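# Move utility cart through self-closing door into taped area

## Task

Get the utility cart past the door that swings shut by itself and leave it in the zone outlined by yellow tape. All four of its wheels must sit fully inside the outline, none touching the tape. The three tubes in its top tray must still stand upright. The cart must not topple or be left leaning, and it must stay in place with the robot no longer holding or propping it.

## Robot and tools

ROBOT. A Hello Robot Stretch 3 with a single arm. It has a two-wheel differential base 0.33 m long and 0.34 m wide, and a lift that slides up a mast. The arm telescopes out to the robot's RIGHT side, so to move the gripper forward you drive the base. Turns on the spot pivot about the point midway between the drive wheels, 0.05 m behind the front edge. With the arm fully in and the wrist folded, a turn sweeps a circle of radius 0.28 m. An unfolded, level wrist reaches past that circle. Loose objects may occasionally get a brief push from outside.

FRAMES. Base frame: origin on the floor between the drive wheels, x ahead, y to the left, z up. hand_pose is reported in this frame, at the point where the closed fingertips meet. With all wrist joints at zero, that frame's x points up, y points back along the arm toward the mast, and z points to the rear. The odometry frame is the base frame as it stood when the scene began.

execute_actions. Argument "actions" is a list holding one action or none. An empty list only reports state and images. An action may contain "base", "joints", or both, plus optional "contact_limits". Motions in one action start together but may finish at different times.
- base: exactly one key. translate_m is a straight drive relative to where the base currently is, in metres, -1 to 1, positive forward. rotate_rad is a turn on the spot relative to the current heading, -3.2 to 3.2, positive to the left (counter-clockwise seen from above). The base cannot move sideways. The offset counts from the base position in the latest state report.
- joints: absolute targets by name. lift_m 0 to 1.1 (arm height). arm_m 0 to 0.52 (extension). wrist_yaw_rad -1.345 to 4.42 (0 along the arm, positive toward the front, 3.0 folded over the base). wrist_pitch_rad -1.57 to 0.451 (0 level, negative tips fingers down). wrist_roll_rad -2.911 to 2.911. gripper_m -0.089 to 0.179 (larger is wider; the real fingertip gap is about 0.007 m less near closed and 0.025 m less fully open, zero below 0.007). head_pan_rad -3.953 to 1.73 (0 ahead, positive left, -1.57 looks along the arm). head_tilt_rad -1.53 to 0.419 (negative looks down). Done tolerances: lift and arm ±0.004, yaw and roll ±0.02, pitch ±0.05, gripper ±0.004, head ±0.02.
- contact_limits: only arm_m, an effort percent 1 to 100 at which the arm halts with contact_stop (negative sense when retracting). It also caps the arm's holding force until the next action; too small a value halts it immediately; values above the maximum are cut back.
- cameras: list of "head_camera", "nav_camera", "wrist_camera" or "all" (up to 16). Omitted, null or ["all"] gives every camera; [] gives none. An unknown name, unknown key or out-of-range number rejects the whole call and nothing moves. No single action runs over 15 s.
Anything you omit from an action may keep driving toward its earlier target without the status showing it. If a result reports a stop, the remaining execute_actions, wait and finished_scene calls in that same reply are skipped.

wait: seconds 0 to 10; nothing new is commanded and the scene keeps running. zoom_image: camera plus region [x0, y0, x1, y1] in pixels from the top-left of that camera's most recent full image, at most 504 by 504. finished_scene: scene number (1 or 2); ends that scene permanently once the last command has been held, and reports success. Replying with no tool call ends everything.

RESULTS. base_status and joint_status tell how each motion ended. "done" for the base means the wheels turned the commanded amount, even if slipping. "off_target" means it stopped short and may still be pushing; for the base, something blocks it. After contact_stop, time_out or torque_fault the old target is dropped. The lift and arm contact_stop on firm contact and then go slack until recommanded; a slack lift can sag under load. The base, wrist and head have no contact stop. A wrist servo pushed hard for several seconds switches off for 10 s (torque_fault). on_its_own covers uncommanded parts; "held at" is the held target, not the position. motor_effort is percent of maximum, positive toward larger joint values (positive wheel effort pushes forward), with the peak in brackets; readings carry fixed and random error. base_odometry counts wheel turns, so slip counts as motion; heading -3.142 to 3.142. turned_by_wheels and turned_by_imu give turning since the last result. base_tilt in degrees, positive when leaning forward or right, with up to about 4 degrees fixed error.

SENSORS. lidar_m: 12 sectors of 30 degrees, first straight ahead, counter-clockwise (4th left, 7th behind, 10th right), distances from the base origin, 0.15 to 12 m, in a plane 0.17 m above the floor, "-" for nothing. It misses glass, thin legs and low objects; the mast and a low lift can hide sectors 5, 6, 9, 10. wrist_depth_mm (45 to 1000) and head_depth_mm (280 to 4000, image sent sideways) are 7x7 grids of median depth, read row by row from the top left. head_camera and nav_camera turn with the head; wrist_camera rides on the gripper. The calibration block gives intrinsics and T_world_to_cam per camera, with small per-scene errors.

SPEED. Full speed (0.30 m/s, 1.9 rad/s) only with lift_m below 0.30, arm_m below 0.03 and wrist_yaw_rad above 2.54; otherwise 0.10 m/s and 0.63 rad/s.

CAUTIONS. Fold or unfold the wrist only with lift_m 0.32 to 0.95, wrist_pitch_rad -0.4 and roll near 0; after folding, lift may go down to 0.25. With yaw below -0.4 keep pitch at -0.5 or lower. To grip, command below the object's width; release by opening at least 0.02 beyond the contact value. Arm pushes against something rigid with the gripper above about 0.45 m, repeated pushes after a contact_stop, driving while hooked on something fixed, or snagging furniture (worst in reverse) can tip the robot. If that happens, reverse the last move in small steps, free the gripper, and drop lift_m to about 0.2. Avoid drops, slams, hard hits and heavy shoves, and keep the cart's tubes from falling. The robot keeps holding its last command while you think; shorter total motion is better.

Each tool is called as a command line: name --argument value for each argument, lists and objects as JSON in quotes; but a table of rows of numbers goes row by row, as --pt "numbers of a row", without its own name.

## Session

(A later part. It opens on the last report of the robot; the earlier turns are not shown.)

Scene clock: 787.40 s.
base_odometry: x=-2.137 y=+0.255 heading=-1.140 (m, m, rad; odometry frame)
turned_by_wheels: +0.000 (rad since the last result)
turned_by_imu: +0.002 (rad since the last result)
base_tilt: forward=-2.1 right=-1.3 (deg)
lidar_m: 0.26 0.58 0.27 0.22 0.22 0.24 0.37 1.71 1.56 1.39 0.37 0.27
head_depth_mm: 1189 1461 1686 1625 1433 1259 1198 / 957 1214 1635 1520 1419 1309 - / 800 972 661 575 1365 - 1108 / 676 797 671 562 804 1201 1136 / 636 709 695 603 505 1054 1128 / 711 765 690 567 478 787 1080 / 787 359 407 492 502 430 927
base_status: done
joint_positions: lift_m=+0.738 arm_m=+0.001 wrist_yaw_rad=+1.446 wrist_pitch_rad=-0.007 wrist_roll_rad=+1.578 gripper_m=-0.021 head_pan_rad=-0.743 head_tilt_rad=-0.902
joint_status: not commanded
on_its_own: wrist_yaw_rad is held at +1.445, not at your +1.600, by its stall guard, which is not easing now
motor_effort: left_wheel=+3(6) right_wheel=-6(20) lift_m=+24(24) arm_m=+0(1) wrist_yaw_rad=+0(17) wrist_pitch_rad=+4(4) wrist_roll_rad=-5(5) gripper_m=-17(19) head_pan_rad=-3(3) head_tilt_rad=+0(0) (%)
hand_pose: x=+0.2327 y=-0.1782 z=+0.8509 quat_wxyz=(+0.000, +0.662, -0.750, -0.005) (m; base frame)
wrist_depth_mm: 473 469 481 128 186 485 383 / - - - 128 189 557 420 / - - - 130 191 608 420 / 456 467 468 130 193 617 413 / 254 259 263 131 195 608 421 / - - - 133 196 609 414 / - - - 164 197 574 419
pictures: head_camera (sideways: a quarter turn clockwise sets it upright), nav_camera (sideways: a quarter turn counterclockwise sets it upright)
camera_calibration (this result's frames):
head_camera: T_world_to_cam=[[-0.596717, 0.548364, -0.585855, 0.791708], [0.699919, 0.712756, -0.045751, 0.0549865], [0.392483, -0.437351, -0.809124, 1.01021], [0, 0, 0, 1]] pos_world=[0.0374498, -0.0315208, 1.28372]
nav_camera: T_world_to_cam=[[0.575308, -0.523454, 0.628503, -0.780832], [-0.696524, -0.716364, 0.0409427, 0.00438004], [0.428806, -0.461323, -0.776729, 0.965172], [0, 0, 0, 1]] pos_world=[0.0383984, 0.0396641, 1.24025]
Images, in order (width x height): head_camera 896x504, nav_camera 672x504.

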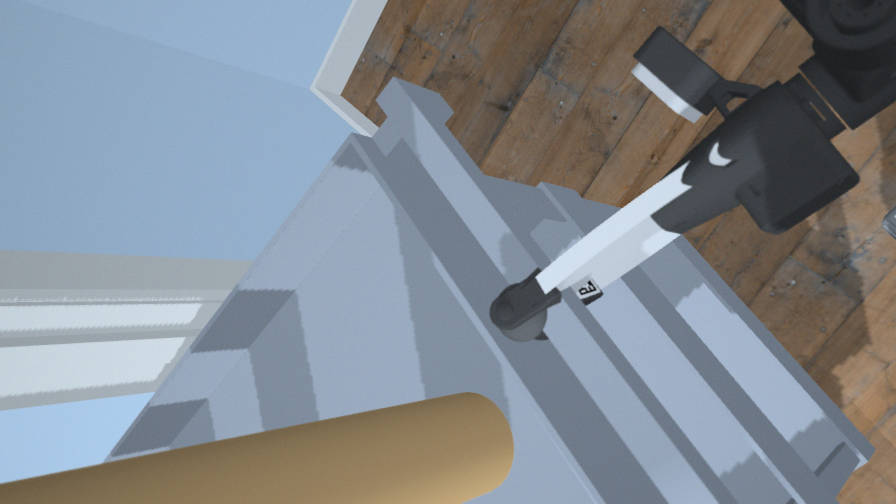

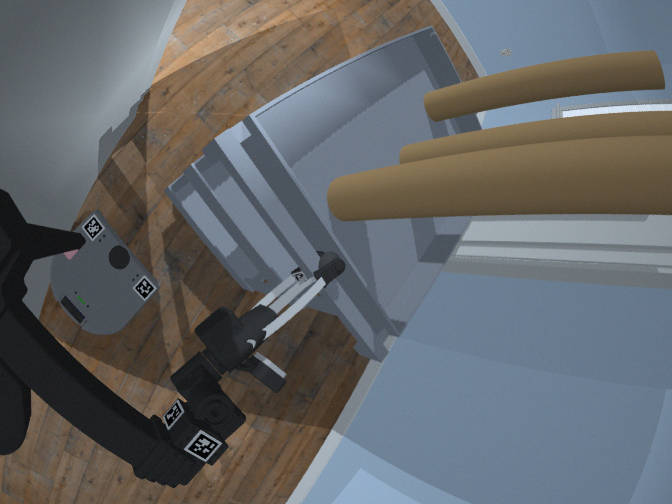

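execute_actions --actions '[{"joints": {"head_pan_rad": -2.6, "head_tilt_rad": -0.7}}]' --cameras '["head_camera", "nav_camera"]'

Scene clock: 792.43 s.
base_odometry: x=-2.137 y=+0.255 heading=-1.140 (m, m, rad; odometry frame)
turned_by_wheels: +0.000 (rad since the last result)
turned_by_imu: +0.001 (rad since the last result)
base_tilt: forward=-2.1 right=-1.3 (deg)
lidar_m: 0.26 0.58 0.27 0.22 0.22 0.24 0.37 1.71 1.56 1.39 0.37 0.27
head_depth_mm: 1437 1595 1796 1922 1633 1392 - / 1481 1656 1871 1944 1620 1387 1211 / 1524 1711 1934 1929 1610 1379 1204 / 1585 1778 2018 1924 1598 1374 1222 / 1636 1844 2095 1903 1590 1366 1240 / 1691 1905 2150 1908 1579 1358 - / 1749 1989 2213 1892 1580 1352 -
base_status: not commanded
joint_positions: lift_m=+0.738 arm_m=+0.001 wrist_yaw_rad=+1.446 wrist_pitch_rad=-0.007 wrist_roll_rad=+1.578 gripper_m=-0.021 head_pan_rad=-2.593 head_tilt_rad=-0.705
joint_status: all done
on_its_own: wrist_yaw_rad is held at +1.445, not at your +1.600, by its stall guard, which is not easing now
motor_effort: left_wheel=+3(2) right_wheel=-7(7) lift_m=+25(25) arm_m=-1(0) wrist_yaw_rad=-1(1) wrist_pitch_rad=+4(4) wrist_roll_rad=-5(5) gripper_m=-18(18) head_pan_rad=-4(40) head_tilt_rad=+2(14) (%)
hand_pose: x=+0.2327 y=-0.1782 z=+0.8509 quat_wxyz=(+0.000, +0.662, -0.750, -0.005) (m; base frame)
wrist_depth_mm: 461 472 480 127 188 487 382 / - - - 128 190 565 417 / - - - 130 190 612 423 / 458 466 472 131 193 615 415 / 255 257 263 132 194 602 416 / - - - 133 197 619 420 / - - - 165 198 577 416
pictures: head_camera (sideways: a quarter turn clockwise sets it upright), nav_camera (sideways: a quarter turn counterclockwise sets it upright)
camera_calibration (this result's frames):
head_camera: T_world_to_cam=[[0.580123, 0.354567, -0.733308, 0.976666], [0.485382, -0.873461, -0.0383464, 0.0466661], [-0.654112, -0.333688, -0.678815, 0.847136], [0, 0, 0, 1]] pos_world=[-0.0351151, -0.0228533, 1.29303]
nav_camera: T_world_to_cam=[[-0.54369, -0.336815, 0.768737, -0.956755], [-0.490507, 0.87075, 0.0345996, 0.0113716], [-0.681032, -0.35826, -0.638628, 0.792333], [0, 0, 0, 1]] pos_world=[0.0250041, -0.0482902, 1.24111]
Images, in order (width x height): head_camera 896x504, nav_camera 672x504.

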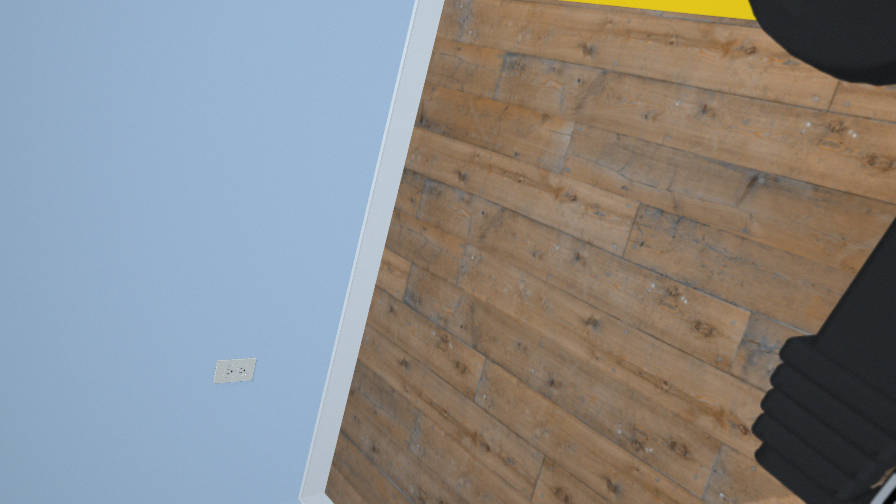

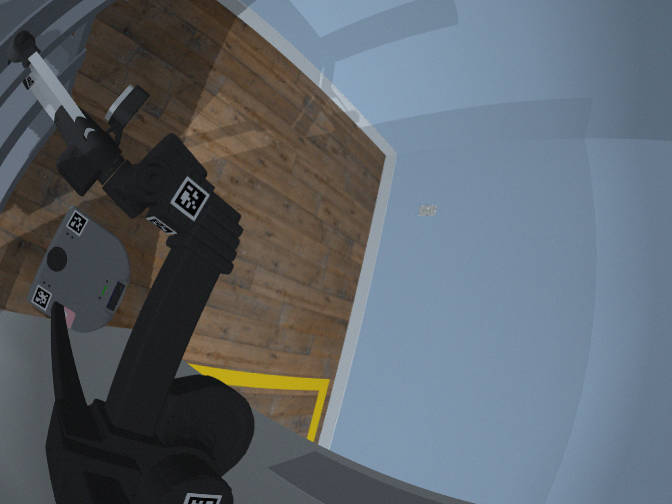

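execute_actions --actions '[{"base": {"translate_m": -0.25}, "joints": {"head_pan_rad": -3.3, "head_tilt_rad": -0.8}}]' --cameras '["head_camera", "nav_camera"]'

Scene clock: 800.77 s.
base_odometry: x=-2.241 y=+0.482 heading=-1.140 (m, m, rad; odometry frame)
turned_by_wheels: +0.000 (rad since the last result)
turned_by_imu: +0.002 (rad since the last result)
base_tilt: forward=-2.0 right=-1.2 (deg)
lidar_m: 0.24 0.40 0.23 0.20 0.20 0.24 1.46 1.46 1.61 1.44 0.39 0.25
head_depth_mm: 1572 1837 2074 1789 334 - - / 1520 1758 2012 1780 1588 - - / 1466 1679 1964 1768 1580 - - / 1417 1607 1864 1750 1565 - - / 1360 1547 1789 1742 1523 1282 1199 / 1315 1483 1719 1737 1487 1300 1195 / 1268 1433 1645 1727 1482 1298 1178
base_status: done
joint_positions: lift_m=+0.738 arm_m=+0.001 wrist_yaw_rad=+1.427 wrist_pitch_rad=-0.007 wrist_roll_rad=+1.578 gripper_m=-0.021 head_pan_rad=-3.293 head_tilt_rad=-0.791
joint_status: all done
on_its_own: wrist_yaw_rad is held at +1.445, not at your +1.600, by its stall guard, which is not easing now
motor_effort: left_wheel=-1(4) right_wheel=-2(18) lift_m=+25(25) arm_m=+0(1) wrist_yaw_rad=+11(10) wrist_pitch_rad=+4(4) wrist_roll_rad=-5(5) gripper_m=-17(18) head_pan_rad=-2(35) head_tilt_rad=-3(7) (%)
hand_pose: x=+0.2321 y=-0.1830 z=+0.8509 quat_wxyz=(+0.000, +0.655, -0.756, -0.005) (m; base frame)
wrist_depth_mm: 699 697 719 146 213 751 747 / 708 706 708 143 208 709 401 / - - - 141 204 575 419 / - - - 138 201 613 418 / 267 266 282 134 196 612 418 / 252 253 257 133 195 609 413 / - - - 159 189 580 422
pictures: head_camera (sideways: a quarter turn clockwise sets it upright), nav_camera (sideways: a quarter turn counterclockwise sets it upright)
camera_calibration (this result's frames):
head_camera: T_world_to_cam=[[0.73181, -0.111989, -0.672245, 0.896165], [-0.188524, -0.98118, -0.0417738, 0.0552344], [-0.654915, 0.157305, -0.739149, 0.925611], [0, 0, 0, 1]] pos_world=[-0.0392134, 0.00895279, 1.28891]
nav_camera: T_world_to_cam=[[-0.695666, 0.102559, 0.711006, -0.880586], [0.183197, 0.982359, 0.037544, 0.00343274], [-0.694613, 0.156372, -0.702183, 0.875082], [0, 0, 0, 1]] pos_world=[-0.00537928, -0.0498987, 1.24044]
Images, in order (width x height): head_camera 896x504, nav_camera 672x504.

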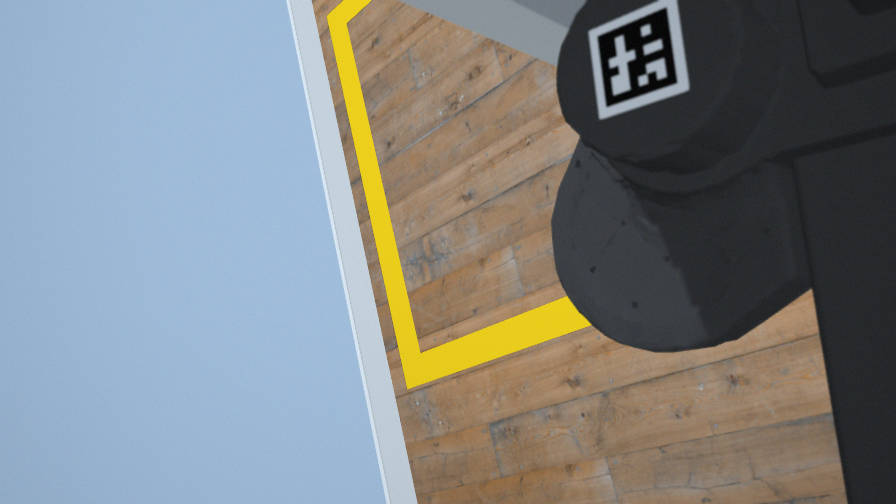

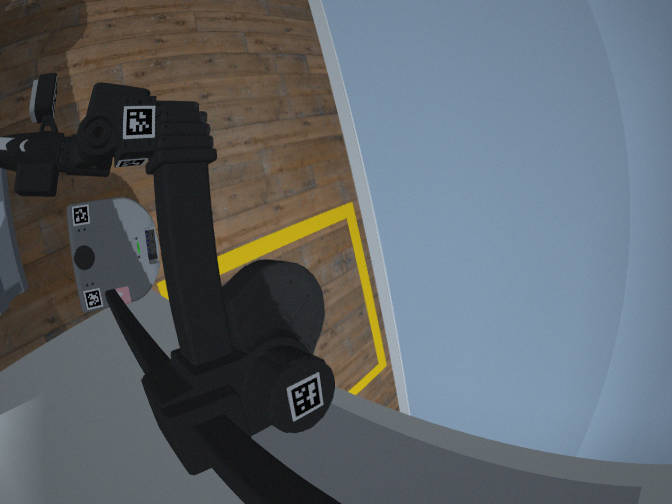

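execute_actions --actions '[{"base": {"translate_m": -0.25}, "joints": {"head_pan_rad": -0.2, "head_tilt_rad": -0.85}}]' --cameras '["nav_camera"]'

Scene clock: 903.03 s.
base_odometry: x=-2.345 y=+0.709 heading=-1.140 (m, m, rad; odometry frame)
turned_by_wheels: +0.000 (rad since the last result)
turned_by_imu: +0.002 (rad since the last result)
base_tilt: forward=-2.1 right=-1.3 (deg)
lidar_m: 0.21 0.21 0.18 0.17 2.18 1.35 1.21 1.21 1.46 1.49 0.41 0.24
head_depth_mm: 1046 1231 1352 650 528 1285 - / 290 342 723 648 572 758 1151 / 285 312 368 463 547 507 1117 / 318 335 389 473 544 443 1013 / 492 581 692 636 552 462 722 / 646 731 746 632 549 485 391 / 627 806 741 629 547 509 1130
base_status: done
joint_positions: lift_m=+0.738 arm_m=+0.001 wrist_yaw_rad=+1.427 wrist_pitch_rad=-0.007 wrist_roll_rad=+1.578 gripper_m=-0.021 head_pan_rad=-0.207 head_tilt_rad=-0.840
joint_status: all done
on_its_own: wrist_yaw_rad is held at +1.445, not at your +1.600, by its stall guard, which is not easing now
motor_effort: left_wheel=-1(6) right_wheel=-2(15) lift_m=+24(25) arm_m=-1(1) wrist_yaw_rad=+11(12) wrist_pitch_rad=+4(4) wrist_roll_rad=-5(5) gripper_m=-18(18) head_pan_rad=+3(44) head_tilt_rad=-3(9) (%)
hand_pose: x=+0.2321 y=-0.1831 z=+0.8509 quat_wxyz=(+0.000, +0.655, -0.756, -0.005) (m; base frame)
wrist_depth_mm: 946 954 960 165 246 266 267 / 902 934 956 157 228 975 390 / - - - 150 217 575 415 / - - - 145 208 609 420 / 459 463 480 137 200 611 419 / 248 250 249 132 194 618 416 / 262 262 - 129 185 614 413
pictures: nav_camera (sideways: a quarter turn counterclockwise sets it upright)
camera_calibration (this result's frames):
nav_camera: T_world_to_cam=[[0.722457, -0.148011, 0.675388, -0.84282], [-0.235512, -0.971084, 0.0391137, 0.00394585], [0.650069, -0.18732, -0.736425, 0.911413], [0, 0, 0, 1]] pos_world=[0.0173496, 0.0498114, 1.24026]
Images, in order (width x height): nav_camera 672x504.

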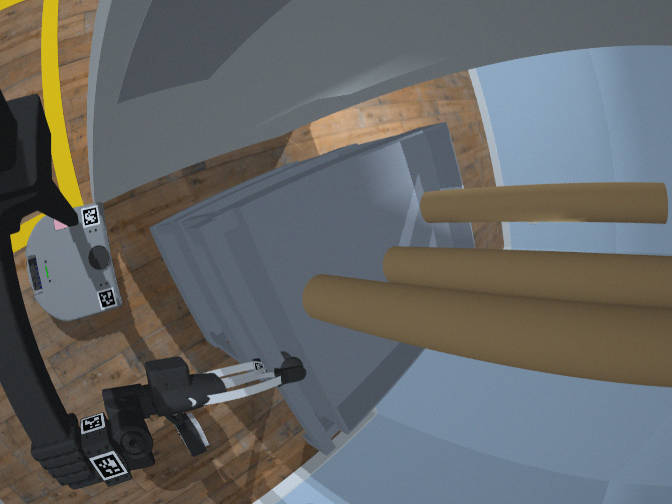

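execute_actions --actions '[{"base": {"rotate_rad": -0.25}, "joints": {"wrist_yaw_rad": 1.62}}]' --cameras '["nav_camera"]'

execute_actions --actions '[{"base": {"translate_m": -0.2}}]' --cameras '["nav_camera"]'

Scene clock: 919.13 s.
base_odometry: x=-2.345 y=+0.709 heading=-1.390 (m, m, rad; odometry frame)
turned_by_wheels: -0.250 (rad since the last result)
turned_by_imu: -0.247 (rad since the last result)
base_tilt: forward=-2.0 right=-1.3 (deg)
lidar_m: 0.18 0.18 0.22 0.17 2.31 1.59 1.23 1.21 1.29 1.52 1.49 0.25
head_depth_mm: 1382 1674 1900 593 1400 1302 1183 / 1258 1494 1803 626 529 1322 1143 / 1154 1352 707 643 557 787 1154 / 1073 1224 716 639 555 459 1068 / - 292 330 403 512 474 691 / - 289 324 417 530 485 379 / - 469 582 629 546 483 397
base_status: done
joint_positions: lift_m=+0.738 arm_m=+0.001 wrist_yaw_rad=+1.662 wrist_pitch_rad=-0.007 wrist_roll_rad=+1.578 gripper_m=-0.021 head_pan_rad=-0.207 head_tilt_rad=-0.840
joint_status: wrist_yaw_rad off_target (ended at +1.662, target +1.620)
on_its_own: wrist_yaw_rad is at rest, and its effort (-26) is outside its rest range (-12 to +12)
motor_effort: left_wheel=+8(9) right_wheel=-7(14) lift_m=+25(24) arm_m=+0(1) wrist_yaw_rad=-26(31) wrist_pitch_rad=+4(4) wrist_roll_rad=-5(5) gripper_m=-17(18) head_pan_rad=+4(4) head_tilt_rad=-2(3) (%)
hand_pose: x=+0.2336 y=-0.1232 z=+0.8508 quat_wxyz=(+0.001, +0.738, -0.674, -0.005) (m; base frame)
wrist_depth_mm: - - - 166 247 266 263 / 962 969 983 159 229 - 385 / - - - 152 220 579 414 / - - - 146 211 613 419 / 458 464 474 138 201 608 423 / 249 250 252 133 195 608 418 / 258 258 265 155 185 607 418
pictures: nav_camera (sideways: a quarter turn counterclockwise sets it upright)
camera_calibration (this result's frames):
nav_camera: T_world_to_cam=[[0.722464, -0.147975, 0.675388, -0.84282], [-0.235464, -0.971096, 0.0391136, 0.00394557], [0.650078, -0.187288, -0.736425, 0.911412], [0, 0, 0, 1]] pos_world=[0.0173472, 0.0498119, 1.24026]
Images, in order (width x height): nav_camera 672x504.

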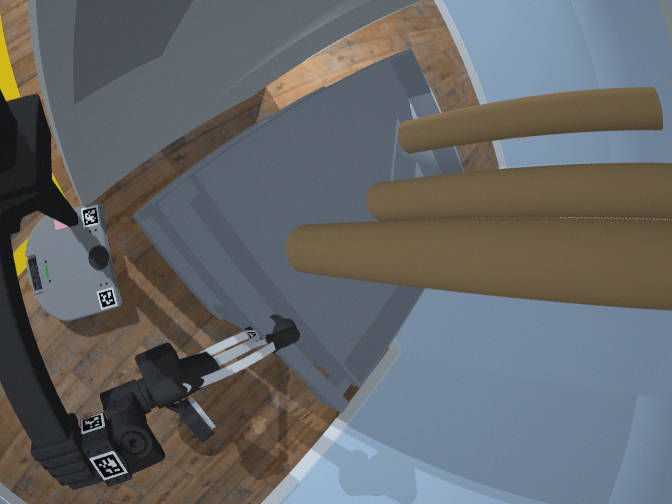

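Scene clock: 922.10 s.
base_odometry: x=-2.381 y=+0.906 heading=-1.390 (m, m, rad; odometry frame)
turned_by_wheels: +0.000 (rad since the last result)
turned_by_imu: +0.001 (rad since the last result)
base_tilt: forward=-2.1 right=-1.3 (deg)
lidar_m: 0.18 0.18 1.18 1.72 2.22 1.35 1.05 1.03 1.10 1.60 1.58 0.24
head_depth_mm: 1637 1850 1974 589 663 1301 1183 / 1514 1804 1981 634 535 1321 1139 / 1390 1629 705 645 559 655 1143 / 1325 319 702 613 545 446 1066 / - 289 326 398 510 481 399 / - 295 346 593 540 485 399 / 431 493 628 628 547 483 387
base_status: done
joint_positions: lift_m=+0.738 arm_m=+0.001 wrist_yaw_rad=+1.621 wrist_pitch_rad=-0.007 wrist_roll_rad=+1.578 gripper_m=-0.021 head_pan_rad=-0.207 head_tilt_rad=-0.840
joint_status: not commanded
on_its_own: wrist_yaw_rad moved -0.040 to your old target +1.620
motor_effort: left_wheel=+1(5) right_wheel=-5(20) lift_m=+25(25) arm_m=+0(0) wrist_yaw_rad=+3(26) wrist_pitch_rad=+4(5) wrist_roll_rad=-5(5) gripper_m=-18(18) head_pan_rad=+4(3) head_tilt_rad=-4(3) (%)
hand_pose: x=+0.2344 y=-0.1335 z=+0.8508 quat_wxyz=(+0.001, +0.725, -0.689, -0.005) (m; base frame)
wrist_depth_mm: - - - 172 255 264 264 / - - - 163 237 - 382 / - - - 155 223 596 415 / - - - 147 212 608 419 / 466 476 - 139 202 608 415 / 249 249 250 134 195 609 415 / 247 247 253 129 185 612 416
pictures: nav_camera (sideways: a quarter turn counterclockwise sets it upright)
camera_calibration (this result's frames):
nav_camera: T_world_to_cam=[[0.722615, -0.147932, 0.675236, -0.842623], [-0.23536, -0.971121, 0.03912, 0.00393668], [0.649948, -0.187192, -0.736564, 0.911594], [0, 0, 0, 1]] pos_world=[0.0173298, 0.0498156, 1.24026]
Images, in order (width x height): nav_camera 672x504.

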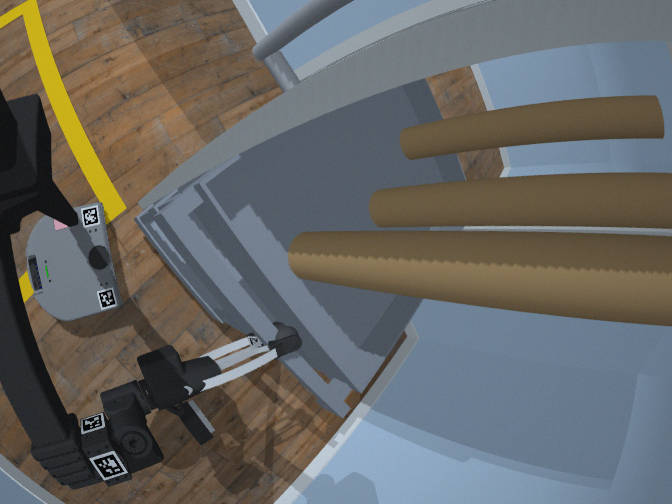

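execute_actions --actions '[{"base": {"translate_m": -0.35}}]' --cameras '["nav_camera"]'

Scene clock: 968.50 s.
base_odometry: x=-2.445 y=+1.250 heading=-1.390 (m, m, rad; odometry frame)
turned_by_wheels: +0.000 (rad since the last result)
turned_by_imu: +0.002 (rad since the last result)
base_tilt: forward=-2.0 right=-1.3 (deg)
lidar_m: 0.19 0.19 1.51 2.09 2.07 0.93 0.72 0.71 0.76 1.11 1.73 0.24
head_depth_mm: 1858 2050 2028 617 562 1303 1186 / 1952 2227 2000 646 529 1040 1151 / 1798 2110 721 644 563 739 1141 / - 303 358 448 535 441 1048 / - 299 346 429 531 464 703 / 442 492 605 633 549 485 385 / 2679 825 737 629 546 483 393
base_status: done
joint_positions: lift_m=+0.738 arm_m=+0.001 wrist_yaw_rad=+1.581 wrist_pitch_rad=-0.007 wrist_roll_rad=+1.578 gripper_m=-0.021 head_pan_rad=-0.207 head_tilt_rad=-0.840
joint_status: not commanded
on_its_own: wrist_yaw_rad is held at +1.585, not at your +1.620, by its stall guard, which is not easing now
motor_effort: left_wheel=+2(4) right_wheel=-5(17) lift_m=+24(25) arm_m=+0(0) wrist_yaw_rad=+3(15) wrist_pitch_rad=+4(4) wrist_roll_rad=-5(5) gripper_m=-18(18) head_pan_rad=+4(4) head_tilt_rad=-3(4) (%)
hand_pose: x=+0.2347 y=-0.1438 z=+0.8509 quat_wxyz=(+0.001, +0.711, -0.704, -0.005) (m; base frame)
wrist_depth_mm: - - - 164 244 267 268 / - - - 158 227 - 393 / - - - 151 217 580 424 / - - - 146 209 615 415 / 460 468 480 139 201 608 421 / 248 251 251 134 477 608 415 / 756 765 755 131 187 601 413
pictures: nav_camera (sideways: a quarter turn counterclockwise sets it upright)
camera_calibration (this result's frames):
nav_camera: T_world_to_cam=[[0.722615, -0.147931, 0.675236, -0.842623], [-0.23536, -0.971121, 0.03912, 0.00393668], [0.649948, -0.187192, -0.736564, 0.911594], [0, 0, 0, 1]] pos_world=[0.0173298, 0.0498156, 1.24026]
Images, in order (width x height): nav_camera 672x504.

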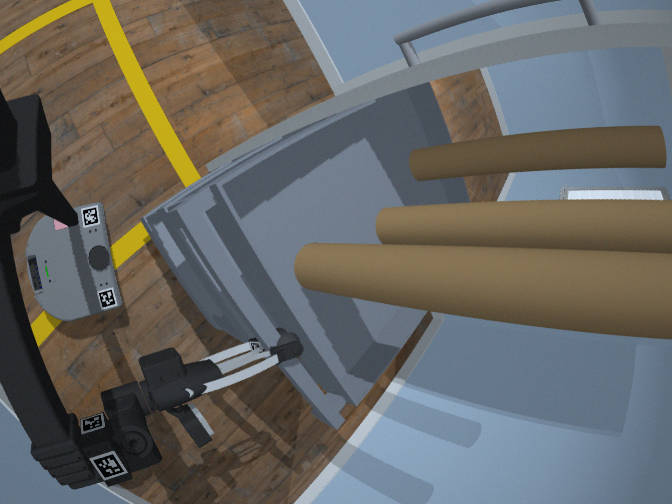

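execute_actions --actions '[{"base": {"rotate_rad": -0.2}, "joints": {"wrist_yaw_rad": 1.75}}]' --cameras '[]'

execute_actions --actions '[{"base": {"translate_m": -0.2}}]' --cameras '["nav_camera"]'

Scene clock: 976.13 s.
base_odometry: x=-2.445 y=+1.250 heading=-1.589 (m, m, rad; odometry frame)
turned_by_wheels: -0.200 (rad since the last result)
turned_by_imu: -0.198 (rad since the last result)
base_tilt: forward=-2.0 right=-1.3 (deg)
lidar_m: 0.19 0.18 0.18 1.82 2.05 1.15 0.77 0.71 0.72 0.91 1.72 0.26
head_depth_mm: 1658 1844 1975 1710 1446 1303 1171 / 1771 1996 2006 592 550 1302 1197 / 1909 2162 1988 630 522 982 1139 / 1996 2250 703 640 556 431 1103 / 1828 2080 713 623 532 472 717 / - 287 313 375 467 484 379 / - - 304 379 536 483 414
base_status: done
joint_positions: lift_m=+0.738 arm_m=+0.001 wrist_yaw_rad=+1.786 wrist_pitch_rad=-0.007 wrist_roll_rad=+1.578 gripper_m=-0.021 head_pan_rad=-0.207 head_tilt_rad=-0.840
joint_status: wrist_yaw_rad off_target (ended at +1.786, target +1.750)
on_its_own: wrist_yaw_rad is at rest, and its effort (-22) is outside its rest range (-12 to +12)
motor_effort: left_wheel=+7(7) right_wheel=-9(12) lift_m=+25(25) arm_m=+0(0) wrist_yaw_rad=-22(28) wrist_pitch_rad=+4(4) wrist_roll_rad=-5(5) gripper_m=-18(18) head_pan_rad=+4(3) head_tilt_rad=-4(3) (%)
hand_pose: x=+0.2288 y=-0.0917 z=+0.8509 quat_wxyz=(+0.001, +0.779, -0.627, -0.005) (m; base frame)
wrist_depth_mm: - - - 159 229 - 328 / - - - 154 223 - 405 / - - - 149 214 579 416 / - - - 144 207 615 417 / 287 290 470 139 202 612 420 / 252 255 255 135 481 609 415 / 706 704 779 132 189 615 415
pictures: none
No camera images: the call's "cameras" was empty. Leave "cameras" out to get every camera's image.

Scene clock: 979.13 s.
base_odometry: x=-2.441 y=+1.450 heading=-1.589 (m, m, rad; odometry frame)
turned_by_wheels: +0.000 (rad since the last result)
turned_by_imu: +0.001 (rad since the last result)
base_tilt: forward=-2.0 right=-1.2 (deg)
lidar_m: 0.21 0.20 1.60 2.02 1.94 0.89 0.59 0.55 0.56 0.70 1.51 0.26
head_depth_mm: 1781 1961 2025 1669 1396 1303 1169 / 1902 2128 2013 617 516 1283 1197 / 2047 2281 1993 643 534 838 1140 / 2171 2363 717 640 554 493 1103 / 2097 780 374 442 532 450 925 / - 291 322 391 516 477 391 / - 290 333 603 547 483 377
base_status: done
joint_positions: lift_m=+0.738 arm_m=+0.001 wrist_yaw_rad=+1.799 wrist_pitch_rad=-0.007 wrist_roll_rad=+1.578 gripper_m=-0.021 head_pan_rad=-0.207 head_tilt_rad=-0.840
joint_status: not commanded
on_its_own: wrist_yaw_rad is held at +1.802, not at your +1.750, by its stall guard, which is not easing now
motor_effort: left_wheel=+1(3) right_wheel=-5(19) lift_m=+25(25) arm_m=+0(0) wrist_yaw_rad=+2(22) wrist_pitch_rad=+4(4) wrist_roll_rad=-5(5) gripper_m=-18(19) head_pan_rad=+4(4) head_tilt_rad=-4(4) (%)
hand_pose: x=+0.2281 y=-0.0885 z=+0.8509 quat_wxyz=(+0.001, +0.783, -0.622, -0.005) (m; base frame)
wrist_depth_mm: - - - 142 206 - 393 / - - - 141 203 603 416 / - - - 140 202 608 419 / 471 474 482 139 200 610 419 / 263 265 274 137 199 604 416 / 261 265 265 137 473 607 422 / 702 702 718 136 196 564 418
pictures: nav_camera (sideways: a quarter turn counterclockwise sets it upright)
camera_calibration (this result's frames):
nav_camera: T_world_to_cam=[[0.722615, -0.147932, 0.675236, -0.842623], [-0.23536, -0.971121, 0.03912, 0.00393668], [0.649948, -0.187192, -0.736564, 0.911594], [0, 0, 0, 1]] pos_world=[0.0173298, 0.0498156, 1.24026]
Images, in order (width x height): nav_camera 672x504.

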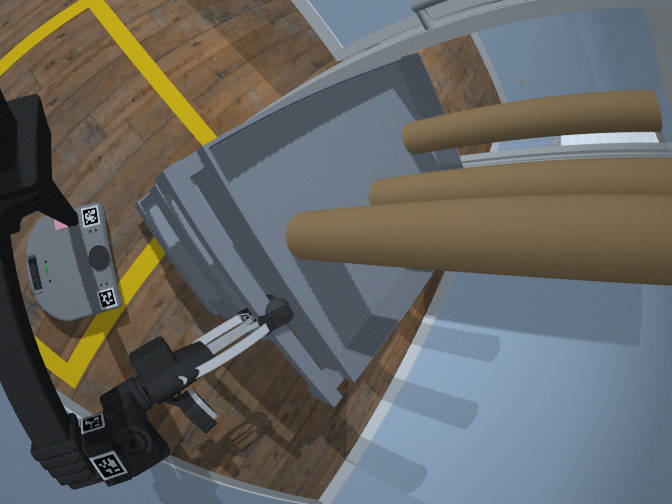

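execute_actions --actions '[{"base": {"rotate_rad": -0.28}, "joints": {"wrist_yaw_rad": 2.02}}]' --cameras '[]'

execute_actions --actions '[{"base": {"translate_m": -0.2}}]' --cameras '["nav_camera"]'

Scene clock: 986.07 s.
base_odometry: x=-2.441 y=+1.450 heading=-1.869 (m, m, rad; odometry frame)
turned_by_wheels: -0.280 (rad since the last result)
turned_by_imu: -0.278 (rad since the last result)
base_tilt: forward=-2.1 right=-1.3 (deg)
lidar_m: 0.19 0.18 0.18 1.72 1.96 1.45 0.70 0.55 0.55 0.60 0.91 0.30
head_depth_mm: 1635 1858 1974 1703 1485 1306 1202 / 1702 1919 2004 1703 1423 1299 1159 / 1771 2019 1996 610 499 1287 1188 / 1857 2116 1982 612 536 447 1120 / 1929 2208 1977 632 553 443 946 / 2023 2257 695 632 549 474 379 / 2115 2285 706 603 421 475 416
base_status: done
joint_positions: lift_m=+0.738 arm_m=+0.001 wrist_yaw_rad=+2.055 wrist_pitch_rad=-0.007 wrist_roll_rad=+1.578 gripper_m=-0.021 head_pan_rad=-0.207 head_tilt_rad=-0.840
joint_status: wrist_yaw_rad off_target (ended at +2.055, target +2.020)
on_its_own: wrist_yaw_rad is at rest, and its effort (-21) is outside its rest range (-12 to +12)
motor_effort: left_wheel=+6(7) right_wheel=-7(14) lift_m=+25(24) arm_m=+0(0) wrist_yaw_rad=-21(36) wrist_pitch_rad=+4(4) wrist_roll_rad=-5(5) gripper_m=-17(18) head_pan_rad=+4(3) head_tilt_rad=-3(3) (%)
hand_pose: x=+0.2053 y=-0.0272 z=+0.8509 quat_wxyz=(+0.002, +0.856, -0.517, -0.005) (m; base frame)
wrist_depth_mm: - - - 141 204 - 378 / - - - 140 202 585 420 / - - - 140 202 617 420 / 462 470 478 138 201 602 420 / 261 263 273 138 200 618 418 / 267 267 271 138 458 611 414 / - 736 742 167 198 568 414
pictures: none
No camera images: the call's "cameras" was empty. Leave "cameras" out to get every camera's image.

Scene clock: 989.10 s.
base_odometry: x=-2.382 y=+1.642 heading=-1.868 (m, m, rad; odometry frame)
turned_by_wheels: +0.000 (rad since the last result)
turned_by_imu: +0.001 (rad since the last result)
base_tilt: forward=-2.0 right=-1.2 (deg)
lidar_m: 0.21 0.20 0.21 1.85 1.79 1.13 0.54 0.43 0.43 0.46 0.70 0.28
head_depth_mm: 1780 1999 2013 1713 1444 1303 1182 / 1854 2095 2004 1700 554 1297 1175 / 1936 2206 1999 610 518 1131 1181 / 2017 2257 1981 639 548 441 1115 / 2112 2328 712 636 551 439 983 / 2216 2380 739 596 501 464 396 / 2267 539 307 355 442 483 377
base_status: done
joint_positions: lift_m=+0.738 arm_m=+0.001 wrist_yaw_rad=+1.996 wrist_pitch_rad=-0.007 wrist_roll_rad=+1.578 gripper_m=-0.021 head_pan_rad=-0.207 head_tilt_rad=-0.840
joint_status: not commanded
motor_effort: left_wheel=+0(5) right_wheel=-3(17) lift_m=+24(24) arm_m=+0(1) wrist_yaw_rad=+8(24) wrist_pitch_rad=+5(4) wrist_roll_rad=-5(5) gripper_m=-18(18) head_pan_rad=+3(3) head_tilt_rad=-3(3) (%)
hand_pose: x=+0.2119 y=-0.0407 z=+0.8508 quat_wxyz=(+0.002, +0.840, -0.542, -0.005) (m; base frame)
wrist_depth_mm: - - - 130 189 - 395 / - - - 131 192 615 419 / - - - 134 195 611 420 / 457 455 465 135 196 605 419 / 261 262 266 136 200 604 419 / - - - 138 205 591 416 / - - - 172 206 - 417
pictures: nav_camera (sideways: a quarter turn counterclockwise sets it upright)
camera_calibration (this result's frames):
nav_camera: T_world_to_cam=[[0.722615, -0.147931, 0.675236, -0.842623], [-0.23536, -0.971121, 0.03912, 0.00393668], [0.649948, -0.187192, -0.736564, 0.911594], [0, 0, 0, 1]] pos_world=[0.0173298, 0.0498156, 1.24026]
Images, in order (width x height): nav_camera 672x504.

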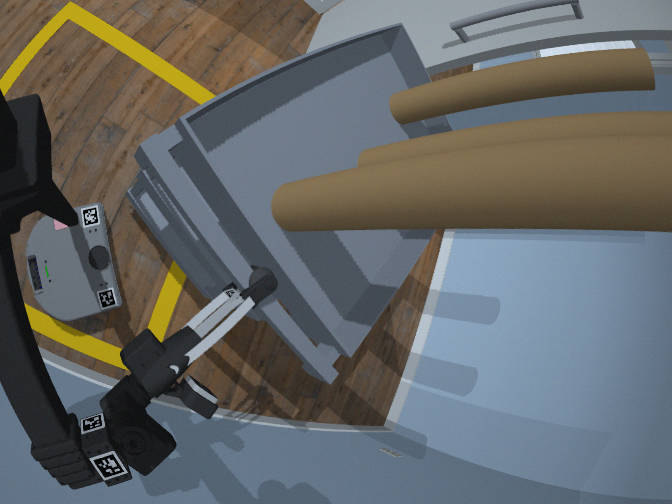

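execute_actions --actions '[{"base": {"rotate_rad": -0.25}, "joints": {"wrist_yaw_rad": 2.2}}]' --cameras '[]'

execute_actions --actions '[{"base": {"translate_m": -0.2}}]' --cameras '["nav_camera"]'

Scene clock: 998.53 s.
base_odometry: x=-2.382 y=+1.642 heading=-2.118 (m, m, rad; odometry frame)
turned_by_wheels: -0.250 (rad since the last result)
turned_by_imu: -0.248 (rad since the last result)
base_tilt: forward=-2.1 right=-1.3 (deg)
lidar_m: 0.20 0.18 0.18 1.73 1.92 1.78 0.70 0.46 0.43 0.43 0.55 0.32
head_depth_mm: 1759 2009 1998 1701 1482 1302 1203 / 1795 2055 2008 1698 1470 1298 1167 / 1831 2100 2005 1684 536 1292 1158 / 1858 2151 1976 600 519 827 1166 / 1902 2170 1967 608 551 469 996 / 1920 2179 1958 620 550 453 384 / 1978 2238 697 628 546 476 410
base_status: done
joint_positions: lift_m=+0.738 arm_m=+0.001 wrist_yaw_rad=+2.232 wrist_pitch_rad=-0.007 wrist_roll_rad=+1.578 gripper_m=-0.021 head_pan_rad=-0.207 head_tilt_rad=-0.840
joint_status: wrist_yaw_rad off_target (ended at +2.232, target +2.200)
on_its_own: wrist_yaw_rad is at rest, and its effort (-19) is outside its rest range (-12 to +12)
motor_effort: left_wheel=+5(6) right_wheel=-7(11) lift_m=+25(25) arm_m=-1(0) wrist_yaw_rad=-19(36) wrist_pitch_rad=+4(4) wrist_roll_rad=-5(5) gripper_m=-18(18) head_pan_rad=+4(3) head_tilt_rad=-2(4) (%)
hand_pose: x=+0.1808 y=+0.0108 z=+0.8508 quat_wxyz=(+0.002, +0.898, -0.439, -0.005) (m; base frame)
wrist_depth_mm: - - - 127 187 - 402 / - - - 130 190 598 418 / 486 - - 133 193 606 420 / 281 284 288 135 196 610 420 / 260 264 266 137 201 613 418 / - - - 140 737 591 415 / - - - 144 208 - 417
pictures: none
No camera images: the call's "cameras" was empty. Leave "cameras" out to get every camera's image.

Scene clock: 1001.73 s.
base_odometry: x=-2.278 y=+1.812 heading=-2.118 (m, m, rad; odometry frame)
turned_by_wheels: +0.000 (rad since the last result)
turned_by_imu: +0.001 (rad since the last result)
base_tilt: forward=-2.0 right=-1.3 (deg)
lidar_m: 0.21 0.20 0.21 1.81 1.72 1.59 0.57 0.38 0.35 0.35 0.45 0.28
head_depth_mm: 1934 2113 1874 1598 1393 1245 1157 / 1969 2232 2020 1706 534 1298 1159 / 2005 2244 1996 603 517 1249 1173 / 2036 2273 1975 616 551 514 1102 / 2079 2307 711 635 551 458 988 / 2113 2293 724 633 548 466 647 / 2162 2311 739 371 430 479 377
base_status: done
joint_positions: lift_m=+0.738 arm_m=+0.001 wrist_yaw_rad=+2.141 wrist_pitch_rad=-0.008 wrist_roll_rad=+1.578 gripper_m=-0.021 head_pan_rad=-0.207 head_tilt_rad=-0.840
joint_status: not commanded
on_its_own: wrist_yaw_rad is held at +2.143, not at your +2.200, by its stall guard, which is not easing now
motor_effort: left_wheel=+2(6) right_wheel=-2(15) lift_m=+25(25) arm_m=+0(0) wrist_yaw_rad=+1(25) wrist_pitch_rad=+4(5) wrist_roll_rad=-5(5) gripper_m=-17(19) head_pan_rad=+3(4) head_tilt_rad=-3(3) (%)
hand_pose: x=+0.1942 y=-0.0082 z=+0.8508 quat_wxyz=(+0.002, +0.877, -0.480, -0.005) (m; base frame)
wrist_depth_mm: - - - 117 174 602 418 / - - - 121 180 614 418 / 450 451 462 126 187 613 422 / 262 263 265 131 195 613 416 / 271 272 269 136 203 615 422 / - - - 140 - 579 416 / - - - 182 221 - 398
pictures: nav_camera (sideways: a quarter turn counterclockwise sets it upright)
camera_calibration (this result's frames):
nav_camera: T_world_to_cam=[[0.722615, -0.147931, 0.675236, -0.842623], [-0.235359, -0.971121, 0.03912, 0.00393667], [0.649948, -0.187192, -0.736564, 0.911594], [0, 0, 0, 1]] pos_world=[0.0173297, 0.0498157, 1.24026]
Images, in order (width x height): nav_camera 672x504.

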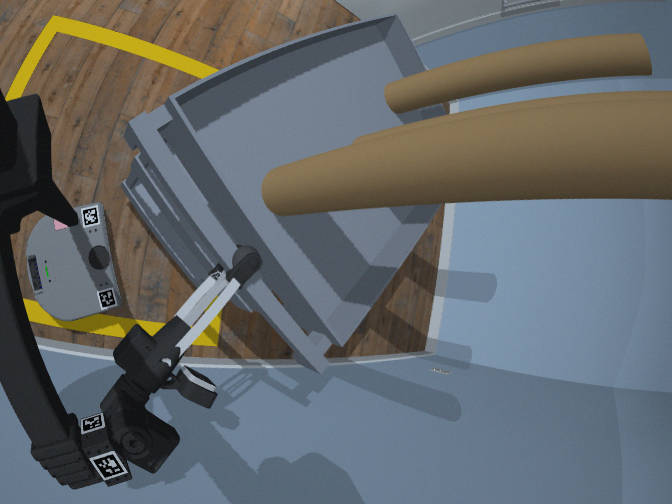

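execute_actions --actions '[{"base": {"rotate_rad": -0.22}, "joints": {"wrist_yaw_rad": 2.33}}]' --cameras '[]'

execute_actions --actions '[{"base": {"translate_m": -0.15}}]' --cameras '["nav_camera"]'

Scene clock: 1015.63 s.
base_odometry: x=-2.278 y=+1.812 heading=-2.338 (m, m, rad; odometry frame)
turned_by_wheels: -0.220 (rad since the last result)
turned_by_imu: -0.219 (rad since the last result)
base_tilt: forward=-2.0 right=-1.3 (deg)
lidar_m: 0.20 0.18 0.19 0.23 1.93 1.60 0.81 0.42 0.35 0.35 0.39 0.31
head_depth_mm: 970 965 965 961 957 957 904 / 1360 1351 1346 1338 1336 1251 1161 / 1975 2174 1907 1680 516 1293 1151 / 2000 2263 1978 1682 525 781 1134 / 1998 2255 1965 599 553 425 983 / 1994 2234 1948 617 550 468 391 / 1992 2226 1941 628 547 484 411
base_status: done
joint_positions: lift_m=+0.738 arm_m=+0.001 wrist_yaw_rad=+2.350 wrist_pitch_rad=-0.008 wrist_roll_rad=+1.578 gripper_m=-0.021 head_pan_rad=-0.207 head_tilt_rad=-0.840
joint_status: wrist_yaw_rad off_target (ended at +2.350, target +2.330)
motor_effort: left_wheel=+5(6) right_wheel=-7(11) lift_m=+25(25) arm_m=+0(0) wrist_yaw_rad=-12(36) wrist_pitch_rad=+5(4) wrist_roll_rad=-5(5) gripper_m=-17(18) head_pan_rad=+3(3) head_tilt_rad=-3(3) (%)
hand_pose: x=+0.1608 y=+0.0336 z=+0.8507 quat_wxyz=(+0.003, +0.923, -0.386, -0.004) (m; base frame)
wrist_depth_mm: - - - 115 171 602 415 / - - - 119 177 617 420 / 446 453 454 125 185 616 421 / 260 263 266 130 195 609 415 / 282 283 275 136 204 613 418 / - - - 142 - 543 415 / - - - 153 224 - 393
pictures: none
No camera images: the call's "cameras" was empty. Leave "cameras" out to get every camera's image.

Scene clock: 1018.77 s.
base_odometry: x=-2.174 y=+1.920 heading=-2.338 (m, m, rad; odometry frame)
turned_by_wheels: +0.000 (rad since the last result)
turned_by_imu: +0.001 (rad since the last result)
base_tilt: forward=-2.1 right=-1.2 (deg)
lidar_m: 0.20 0.20 0.21 1.81 1.75 1.45 0.74 0.39 0.32 0.32 0.36 0.27
head_depth_mm: 893 888 885 882 882 876 832 / 1248 1241 1238 1230 1060 1206 1139 / 2075 2072 1884 1649 514 1246 1157 / 2155 2362 1990 601 555 495 1063 / 2143 2315 1967 624 552 447 968 / 2135 2309 709 632 549 464 467 / 2127 2323 740 628 485 474 394
base_status: done
joint_positions: lift_m=+0.738 arm_m=+0.001 wrist_yaw_rad=+2.287 wrist_pitch_rad=-0.008 wrist_roll_rad=+1.578 gripper_m=-0.021 head_pan_rad=-0.207 head_tilt_rad=-0.840
joint_status: not commanded
on_its_own: wrist_yaw_rad is held at +2.282, not at your +2.330, by its stall guard, which is not easing now
motor_effort: left_wheel=+2(3) right_wheel=+1(14) lift_m=+25(25) arm_m=-1(0) wrist_yaw_rad=-3(20) wrist_pitch_rad=+4(5) wrist_roll_rad=-5(5) gripper_m=-18(18) head_pan_rad=+3(4) head_tilt_rad=-3(3) (%)
hand_pose: x=+0.1718 y=+0.0217 z=+0.8507 quat_wxyz=(+0.003, +0.910, -0.414, -0.005) (m; base frame)
wrist_depth_mm: - - - 104 158 610 418 / 428 429 433 109 167 608 418 / 267 271 271 117 179 619 420 / 256 257 260 126 192 610 417 / - - - 133 207 567 417 / - - - 143 - - 416 / - - - 195 245 - 383
pictures: nav_camera (sideways: a quarter turn counterclockwise sets it upright)
camera_calibration (this result's frames):
nav_camera: T_world_to_cam=[[0.722615, -0.147931, 0.675236, -0.842623], [-0.235359, -0.971121, 0.03912, 0.00393667], [0.649949, -0.187192, -0.736564, 0.911594], [0, 0, 0, 1]] pos_world=[0.0173297, 0.0498157, 1.24026]
Images, in order (width x height): nav_camera 672x504.

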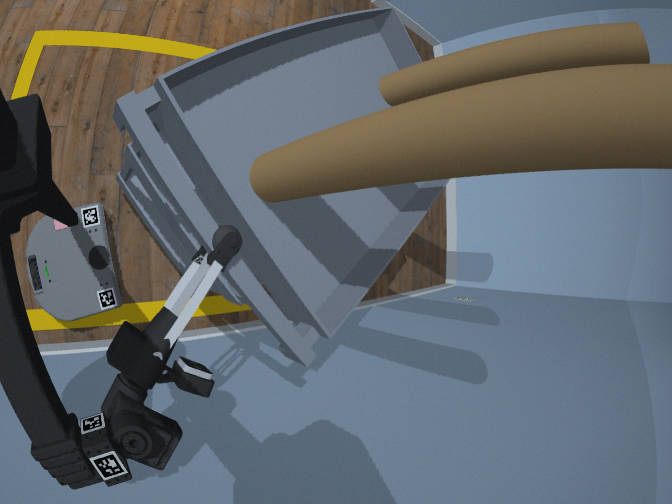

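execute_actions --actions '[{"base": {"rotate_rad": -0.28}, "joints": {"wrist_yaw_rad": 2.5}}]' --cameras '[]'

execute_actions --actions '[{"base": {"translate_m": -0.3}, "joints": {"head_pan_rad": 0.2, "head_tilt_rad": -0.9}}]' --cameras '["nav_camera"]'

Scene clock: 1037.10 s.
base_odometry: x=-2.174 y=+1.920 heading=-2.617 (m, m, rad; odometry frame)
turned_by_wheels: -0.280 (rad since the last result)
turned_by_imu: -0.278 (rad since the last result)
base_tilt: forward=-2.1 right=-1.3 (deg)
lidar_m: 0.20 0.18 0.18 0.22 1.84 1.54 1.44 0.51 0.34 0.32 0.33 0.31
head_depth_mm: 482 513 547 586 631 684 742 / 570 613 662 721 791 874 954 / 698 763 841 935 977 1183 1142 / 896 1004 1148 1330 505 853 1134 / 1252 1484 1786 1658 541 426 983 / 2026 2269 1958 594 549 467 384 / 2082 2274 1939 604 546 483 413
base_status: done
joint_positions: lift_m=+0.738 arm_m=+0.001 wrist_yaw_rad=+2.520 wrist_pitch_rad=-0.008 wrist_roll_rad=+1.578 gripper_m=-0.021 head_pan_rad=-0.207 head_tilt_rad=-0.840
joint_status: wrist_yaw_rad off_target (ended at +2.520, target +2.500)
motor_effort: left_wheel=+4(6) right_wheel=-6(13) lift_m=+25(25) arm_m=+0(0) wrist_yaw_rad=-12(39) wrist_pitch_rad=+5(4) wrist_roll_rad=-5(5) gripper_m=-18(18) head_pan_rad=+4(2) head_tilt_rad=-4(3) (%)
hand_pose: x=+0.1276 y=+0.0619 z=+0.8507 quat_wxyz=(+0.003, +0.952, -0.306, -0.004) (m; base frame)
wrist_depth_mm: - - - 105 159 611 419 / 428 431 435 112 168 613 420 / 266 269 273 119 180 606 415 / 258 258 262 128 195 603 418 / - - - 136 211 574 418 / - - - 146 - - 418 / - - - 165 248 - 379
pictures: none
No camera images: the call's "cameras" was empty. Leave "cameras" out to get every camera's image.

Scene clock: 1041.17 s.
base_odometry: x=-1.914 y=+2.071 heading=-2.617 (m, m, rad; odometry frame)
turned_by_wheels: +0.000 (rad since the last result)
turned_by_imu: +0.001 (rad since the last result)
base_tilt: forward=-2.0 right=-1.2 (deg)
lidar_m: 0.20 0.20 0.24 1.79 1.79 1.22 1.14 0.55 0.37 0.35 0.35 0.23
head_depth_mm: 1522 1342 707 598 546 439 1004 / 2352 818 721 621 544 436 1099 / 443 792 699 616 541 460 1025 / - - 321 417 520 458 1012 / - - 302 369 488 454 1005 / - - 347 593 532 452 998 / 2507 787 699 601 530 448 1006
base_status: done
joint_positions: lift_m=+0.738 arm_m=+0.001 wrist_yaw_rad=+2.396 wrist_pitch_rad=-0.008 wrist_roll_rad=+1.578 gripper_m=-0.021 head_pan_rad=+0.193 head_tilt_rad=-0.889
joint_status: all done
on_its_own: wrist_yaw_rad is held at +2.398, not at your +2.500, by its stall guard, which is not easing now
motor_effort: left_wheel=+1(8) right_wheel=-5(13) lift_m=+25(25) arm_m=-1(0) wrist_yaw_rad=+1(28) wrist_pitch_rad=+4(4) wrist_roll_rad=-5(5) gripper_m=-17(18) head_pan_rad=+4(27) head_tilt_rad=-4(10) (%)
hand_pose: x=+0.1522 y=+0.0418 z=+0.8507 quat_wxyz=(+0.003, +0.931, -0.364, -0.004) (m; base frame)
wrist_depth_mm: - - 393 72 130 514 421 / 228 227 230 81 146 574 420 / 242 243 243 94 165 586 423 / - - - 110 198 548 416 / - - - 127 - - 411 / - - - 156 - - 353 / - - - 306 - - 905
pictures: nav_camera (sideways: a quarter turn counterclockwise sets it upright)
camera_calibration (this result's frames):
nav_camera: T_world_to_cam=[[0.754431, 0.151145, 0.63874, -0.795262], [0.163147, -0.985767, 0.0405644, -0.000372204], [0.63578, 0.0736056, -0.768353, 0.953019], [0, 0, 0, 1]] pos_world=[-0.00587895, 0.0496852, 1.24024]
Images, in order (width x height): nav_camera 672x504.

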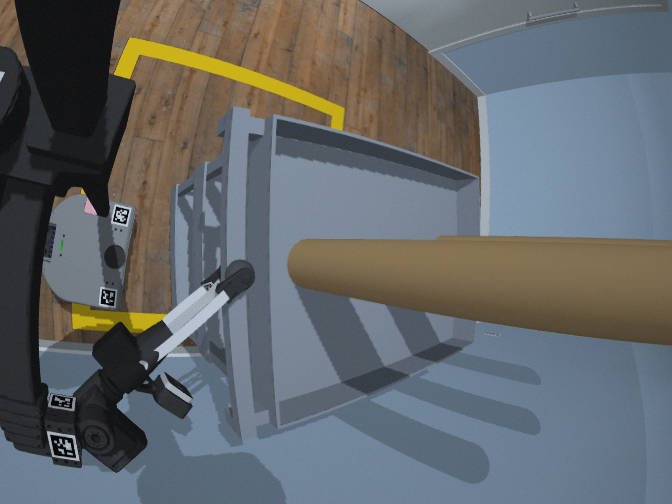

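execute_actions --actions '[{"joints": {"head_pan_rad": -0.45, "head_tilt_rad": -1.0}}]' --cameras '["head_camera", "nav_camera"]'

Scene clock: 1056.80 s.
base_odometry: x=-1.914 y=+2.071 heading=-2.617 (m, m, rad; odometry frame)
turned_by_wheels: +0.000 (rad since the last result)
turned_by_imu: +0.001 (rad since the last result)
base_tilt: forward=-1.9 right=-1.2 (deg)
lidar_m: 0.20 0.20 0.24 1.79 1.80 1.22 1.14 0.55 0.37 0.35 0.36 0.23
head_depth_mm: 410 454 507 574 660 783 - / 462 516 587 678 800 944 - / 527 599 696 754 974 1211 - / 613 717 844 545 498 1196 - / 735 886 606 565 468 789 1108 / 917 1070 621 562 502 409 1087 / 1201 689 627 558 502 435 967
base_status: not commanded
joint_positions: lift_m=+0.738 arm_m=+0.001 wrist_yaw_rad=+2.396 wrist_pitch_rad=-0.008 wrist_roll_rad=+1.578 gripper_m=-0.021 head_pan_rad=-0.443 head_tilt_rad=-0.987
joint_status: all done
on_its_own: wrist_yaw_rad is held at +2.398, not at your +2.500, by its stall guard, which is not easing now
motor_effort: left_wheel=+1(1) right_wheel=-4(5) lift_m=+25(25) arm_m=+0(1) wrist_yaw_rad=+1(1) wrist_pitch_rad=+4(4) wrist_roll_rad=-5(5) gripper_m=-18(17) head_pan_rad=-3(35) head_tilt_rad=-4(10) (%)
hand_pose: x=+0.1522 y=+0.0418 z=+0.8507 quat_wxyz=(+0.003, +0.931, -0.364, -0.004) (m; base frame)
wrist_depth_mm: - - 395 72 130 508 420 / 227 229 231 81 145 574 418 / 243 243 245 94 165 576 419 / - - - 110 198 544 421 / - - - 127 - - 412 / - - - 155 - - 356 / - - - 306 - - 904
pictures: head_camera (sideways: a quarter turn clockwise sets it upright), nav_camera (sideways: a quarter turn counterclockwise sets it upright)
camera_calibration (this result's frames):
head_camera: T_world_to_cam=[[-0.774533, 0.367423, -0.514878, 0.700328], [0.454186, 0.889591, -0.0484114, 0.0599439], [0.440244, -0.271347, -0.855895, 1.07072], [0, 0, 0, 1]] pos_world=[0.0438258, -0.0201068, 1.27991]
nav_camera: T_world_to_cam=[[0.750095, -0.351561, 0.560144, -0.692836], [-0.450261, -0.891851, 0.0432007, -0.0000571754], [0.484377, -0.284616, -0.827268, 1.03054], [0, 0, 0, 1]] pos_world=[0.0204964, 0.0496831, 1.24062]
Images, in order (width x height): head_camera 896x504, nav_camera 672x504.

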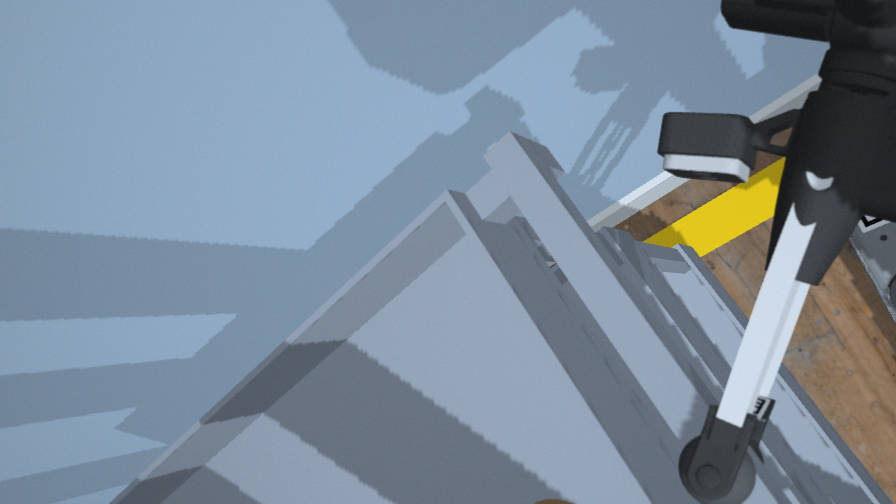

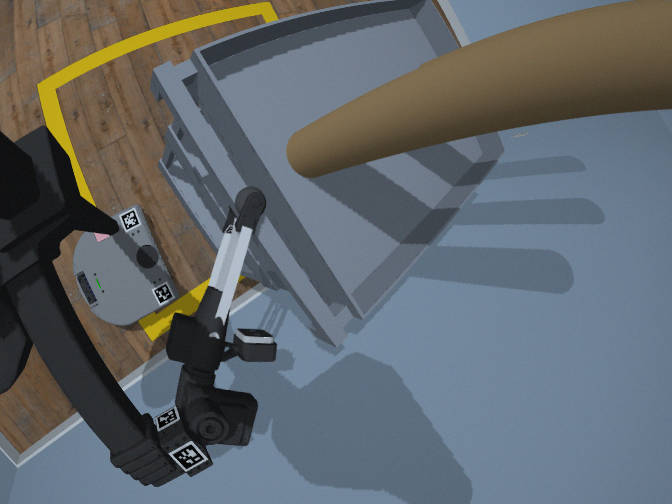

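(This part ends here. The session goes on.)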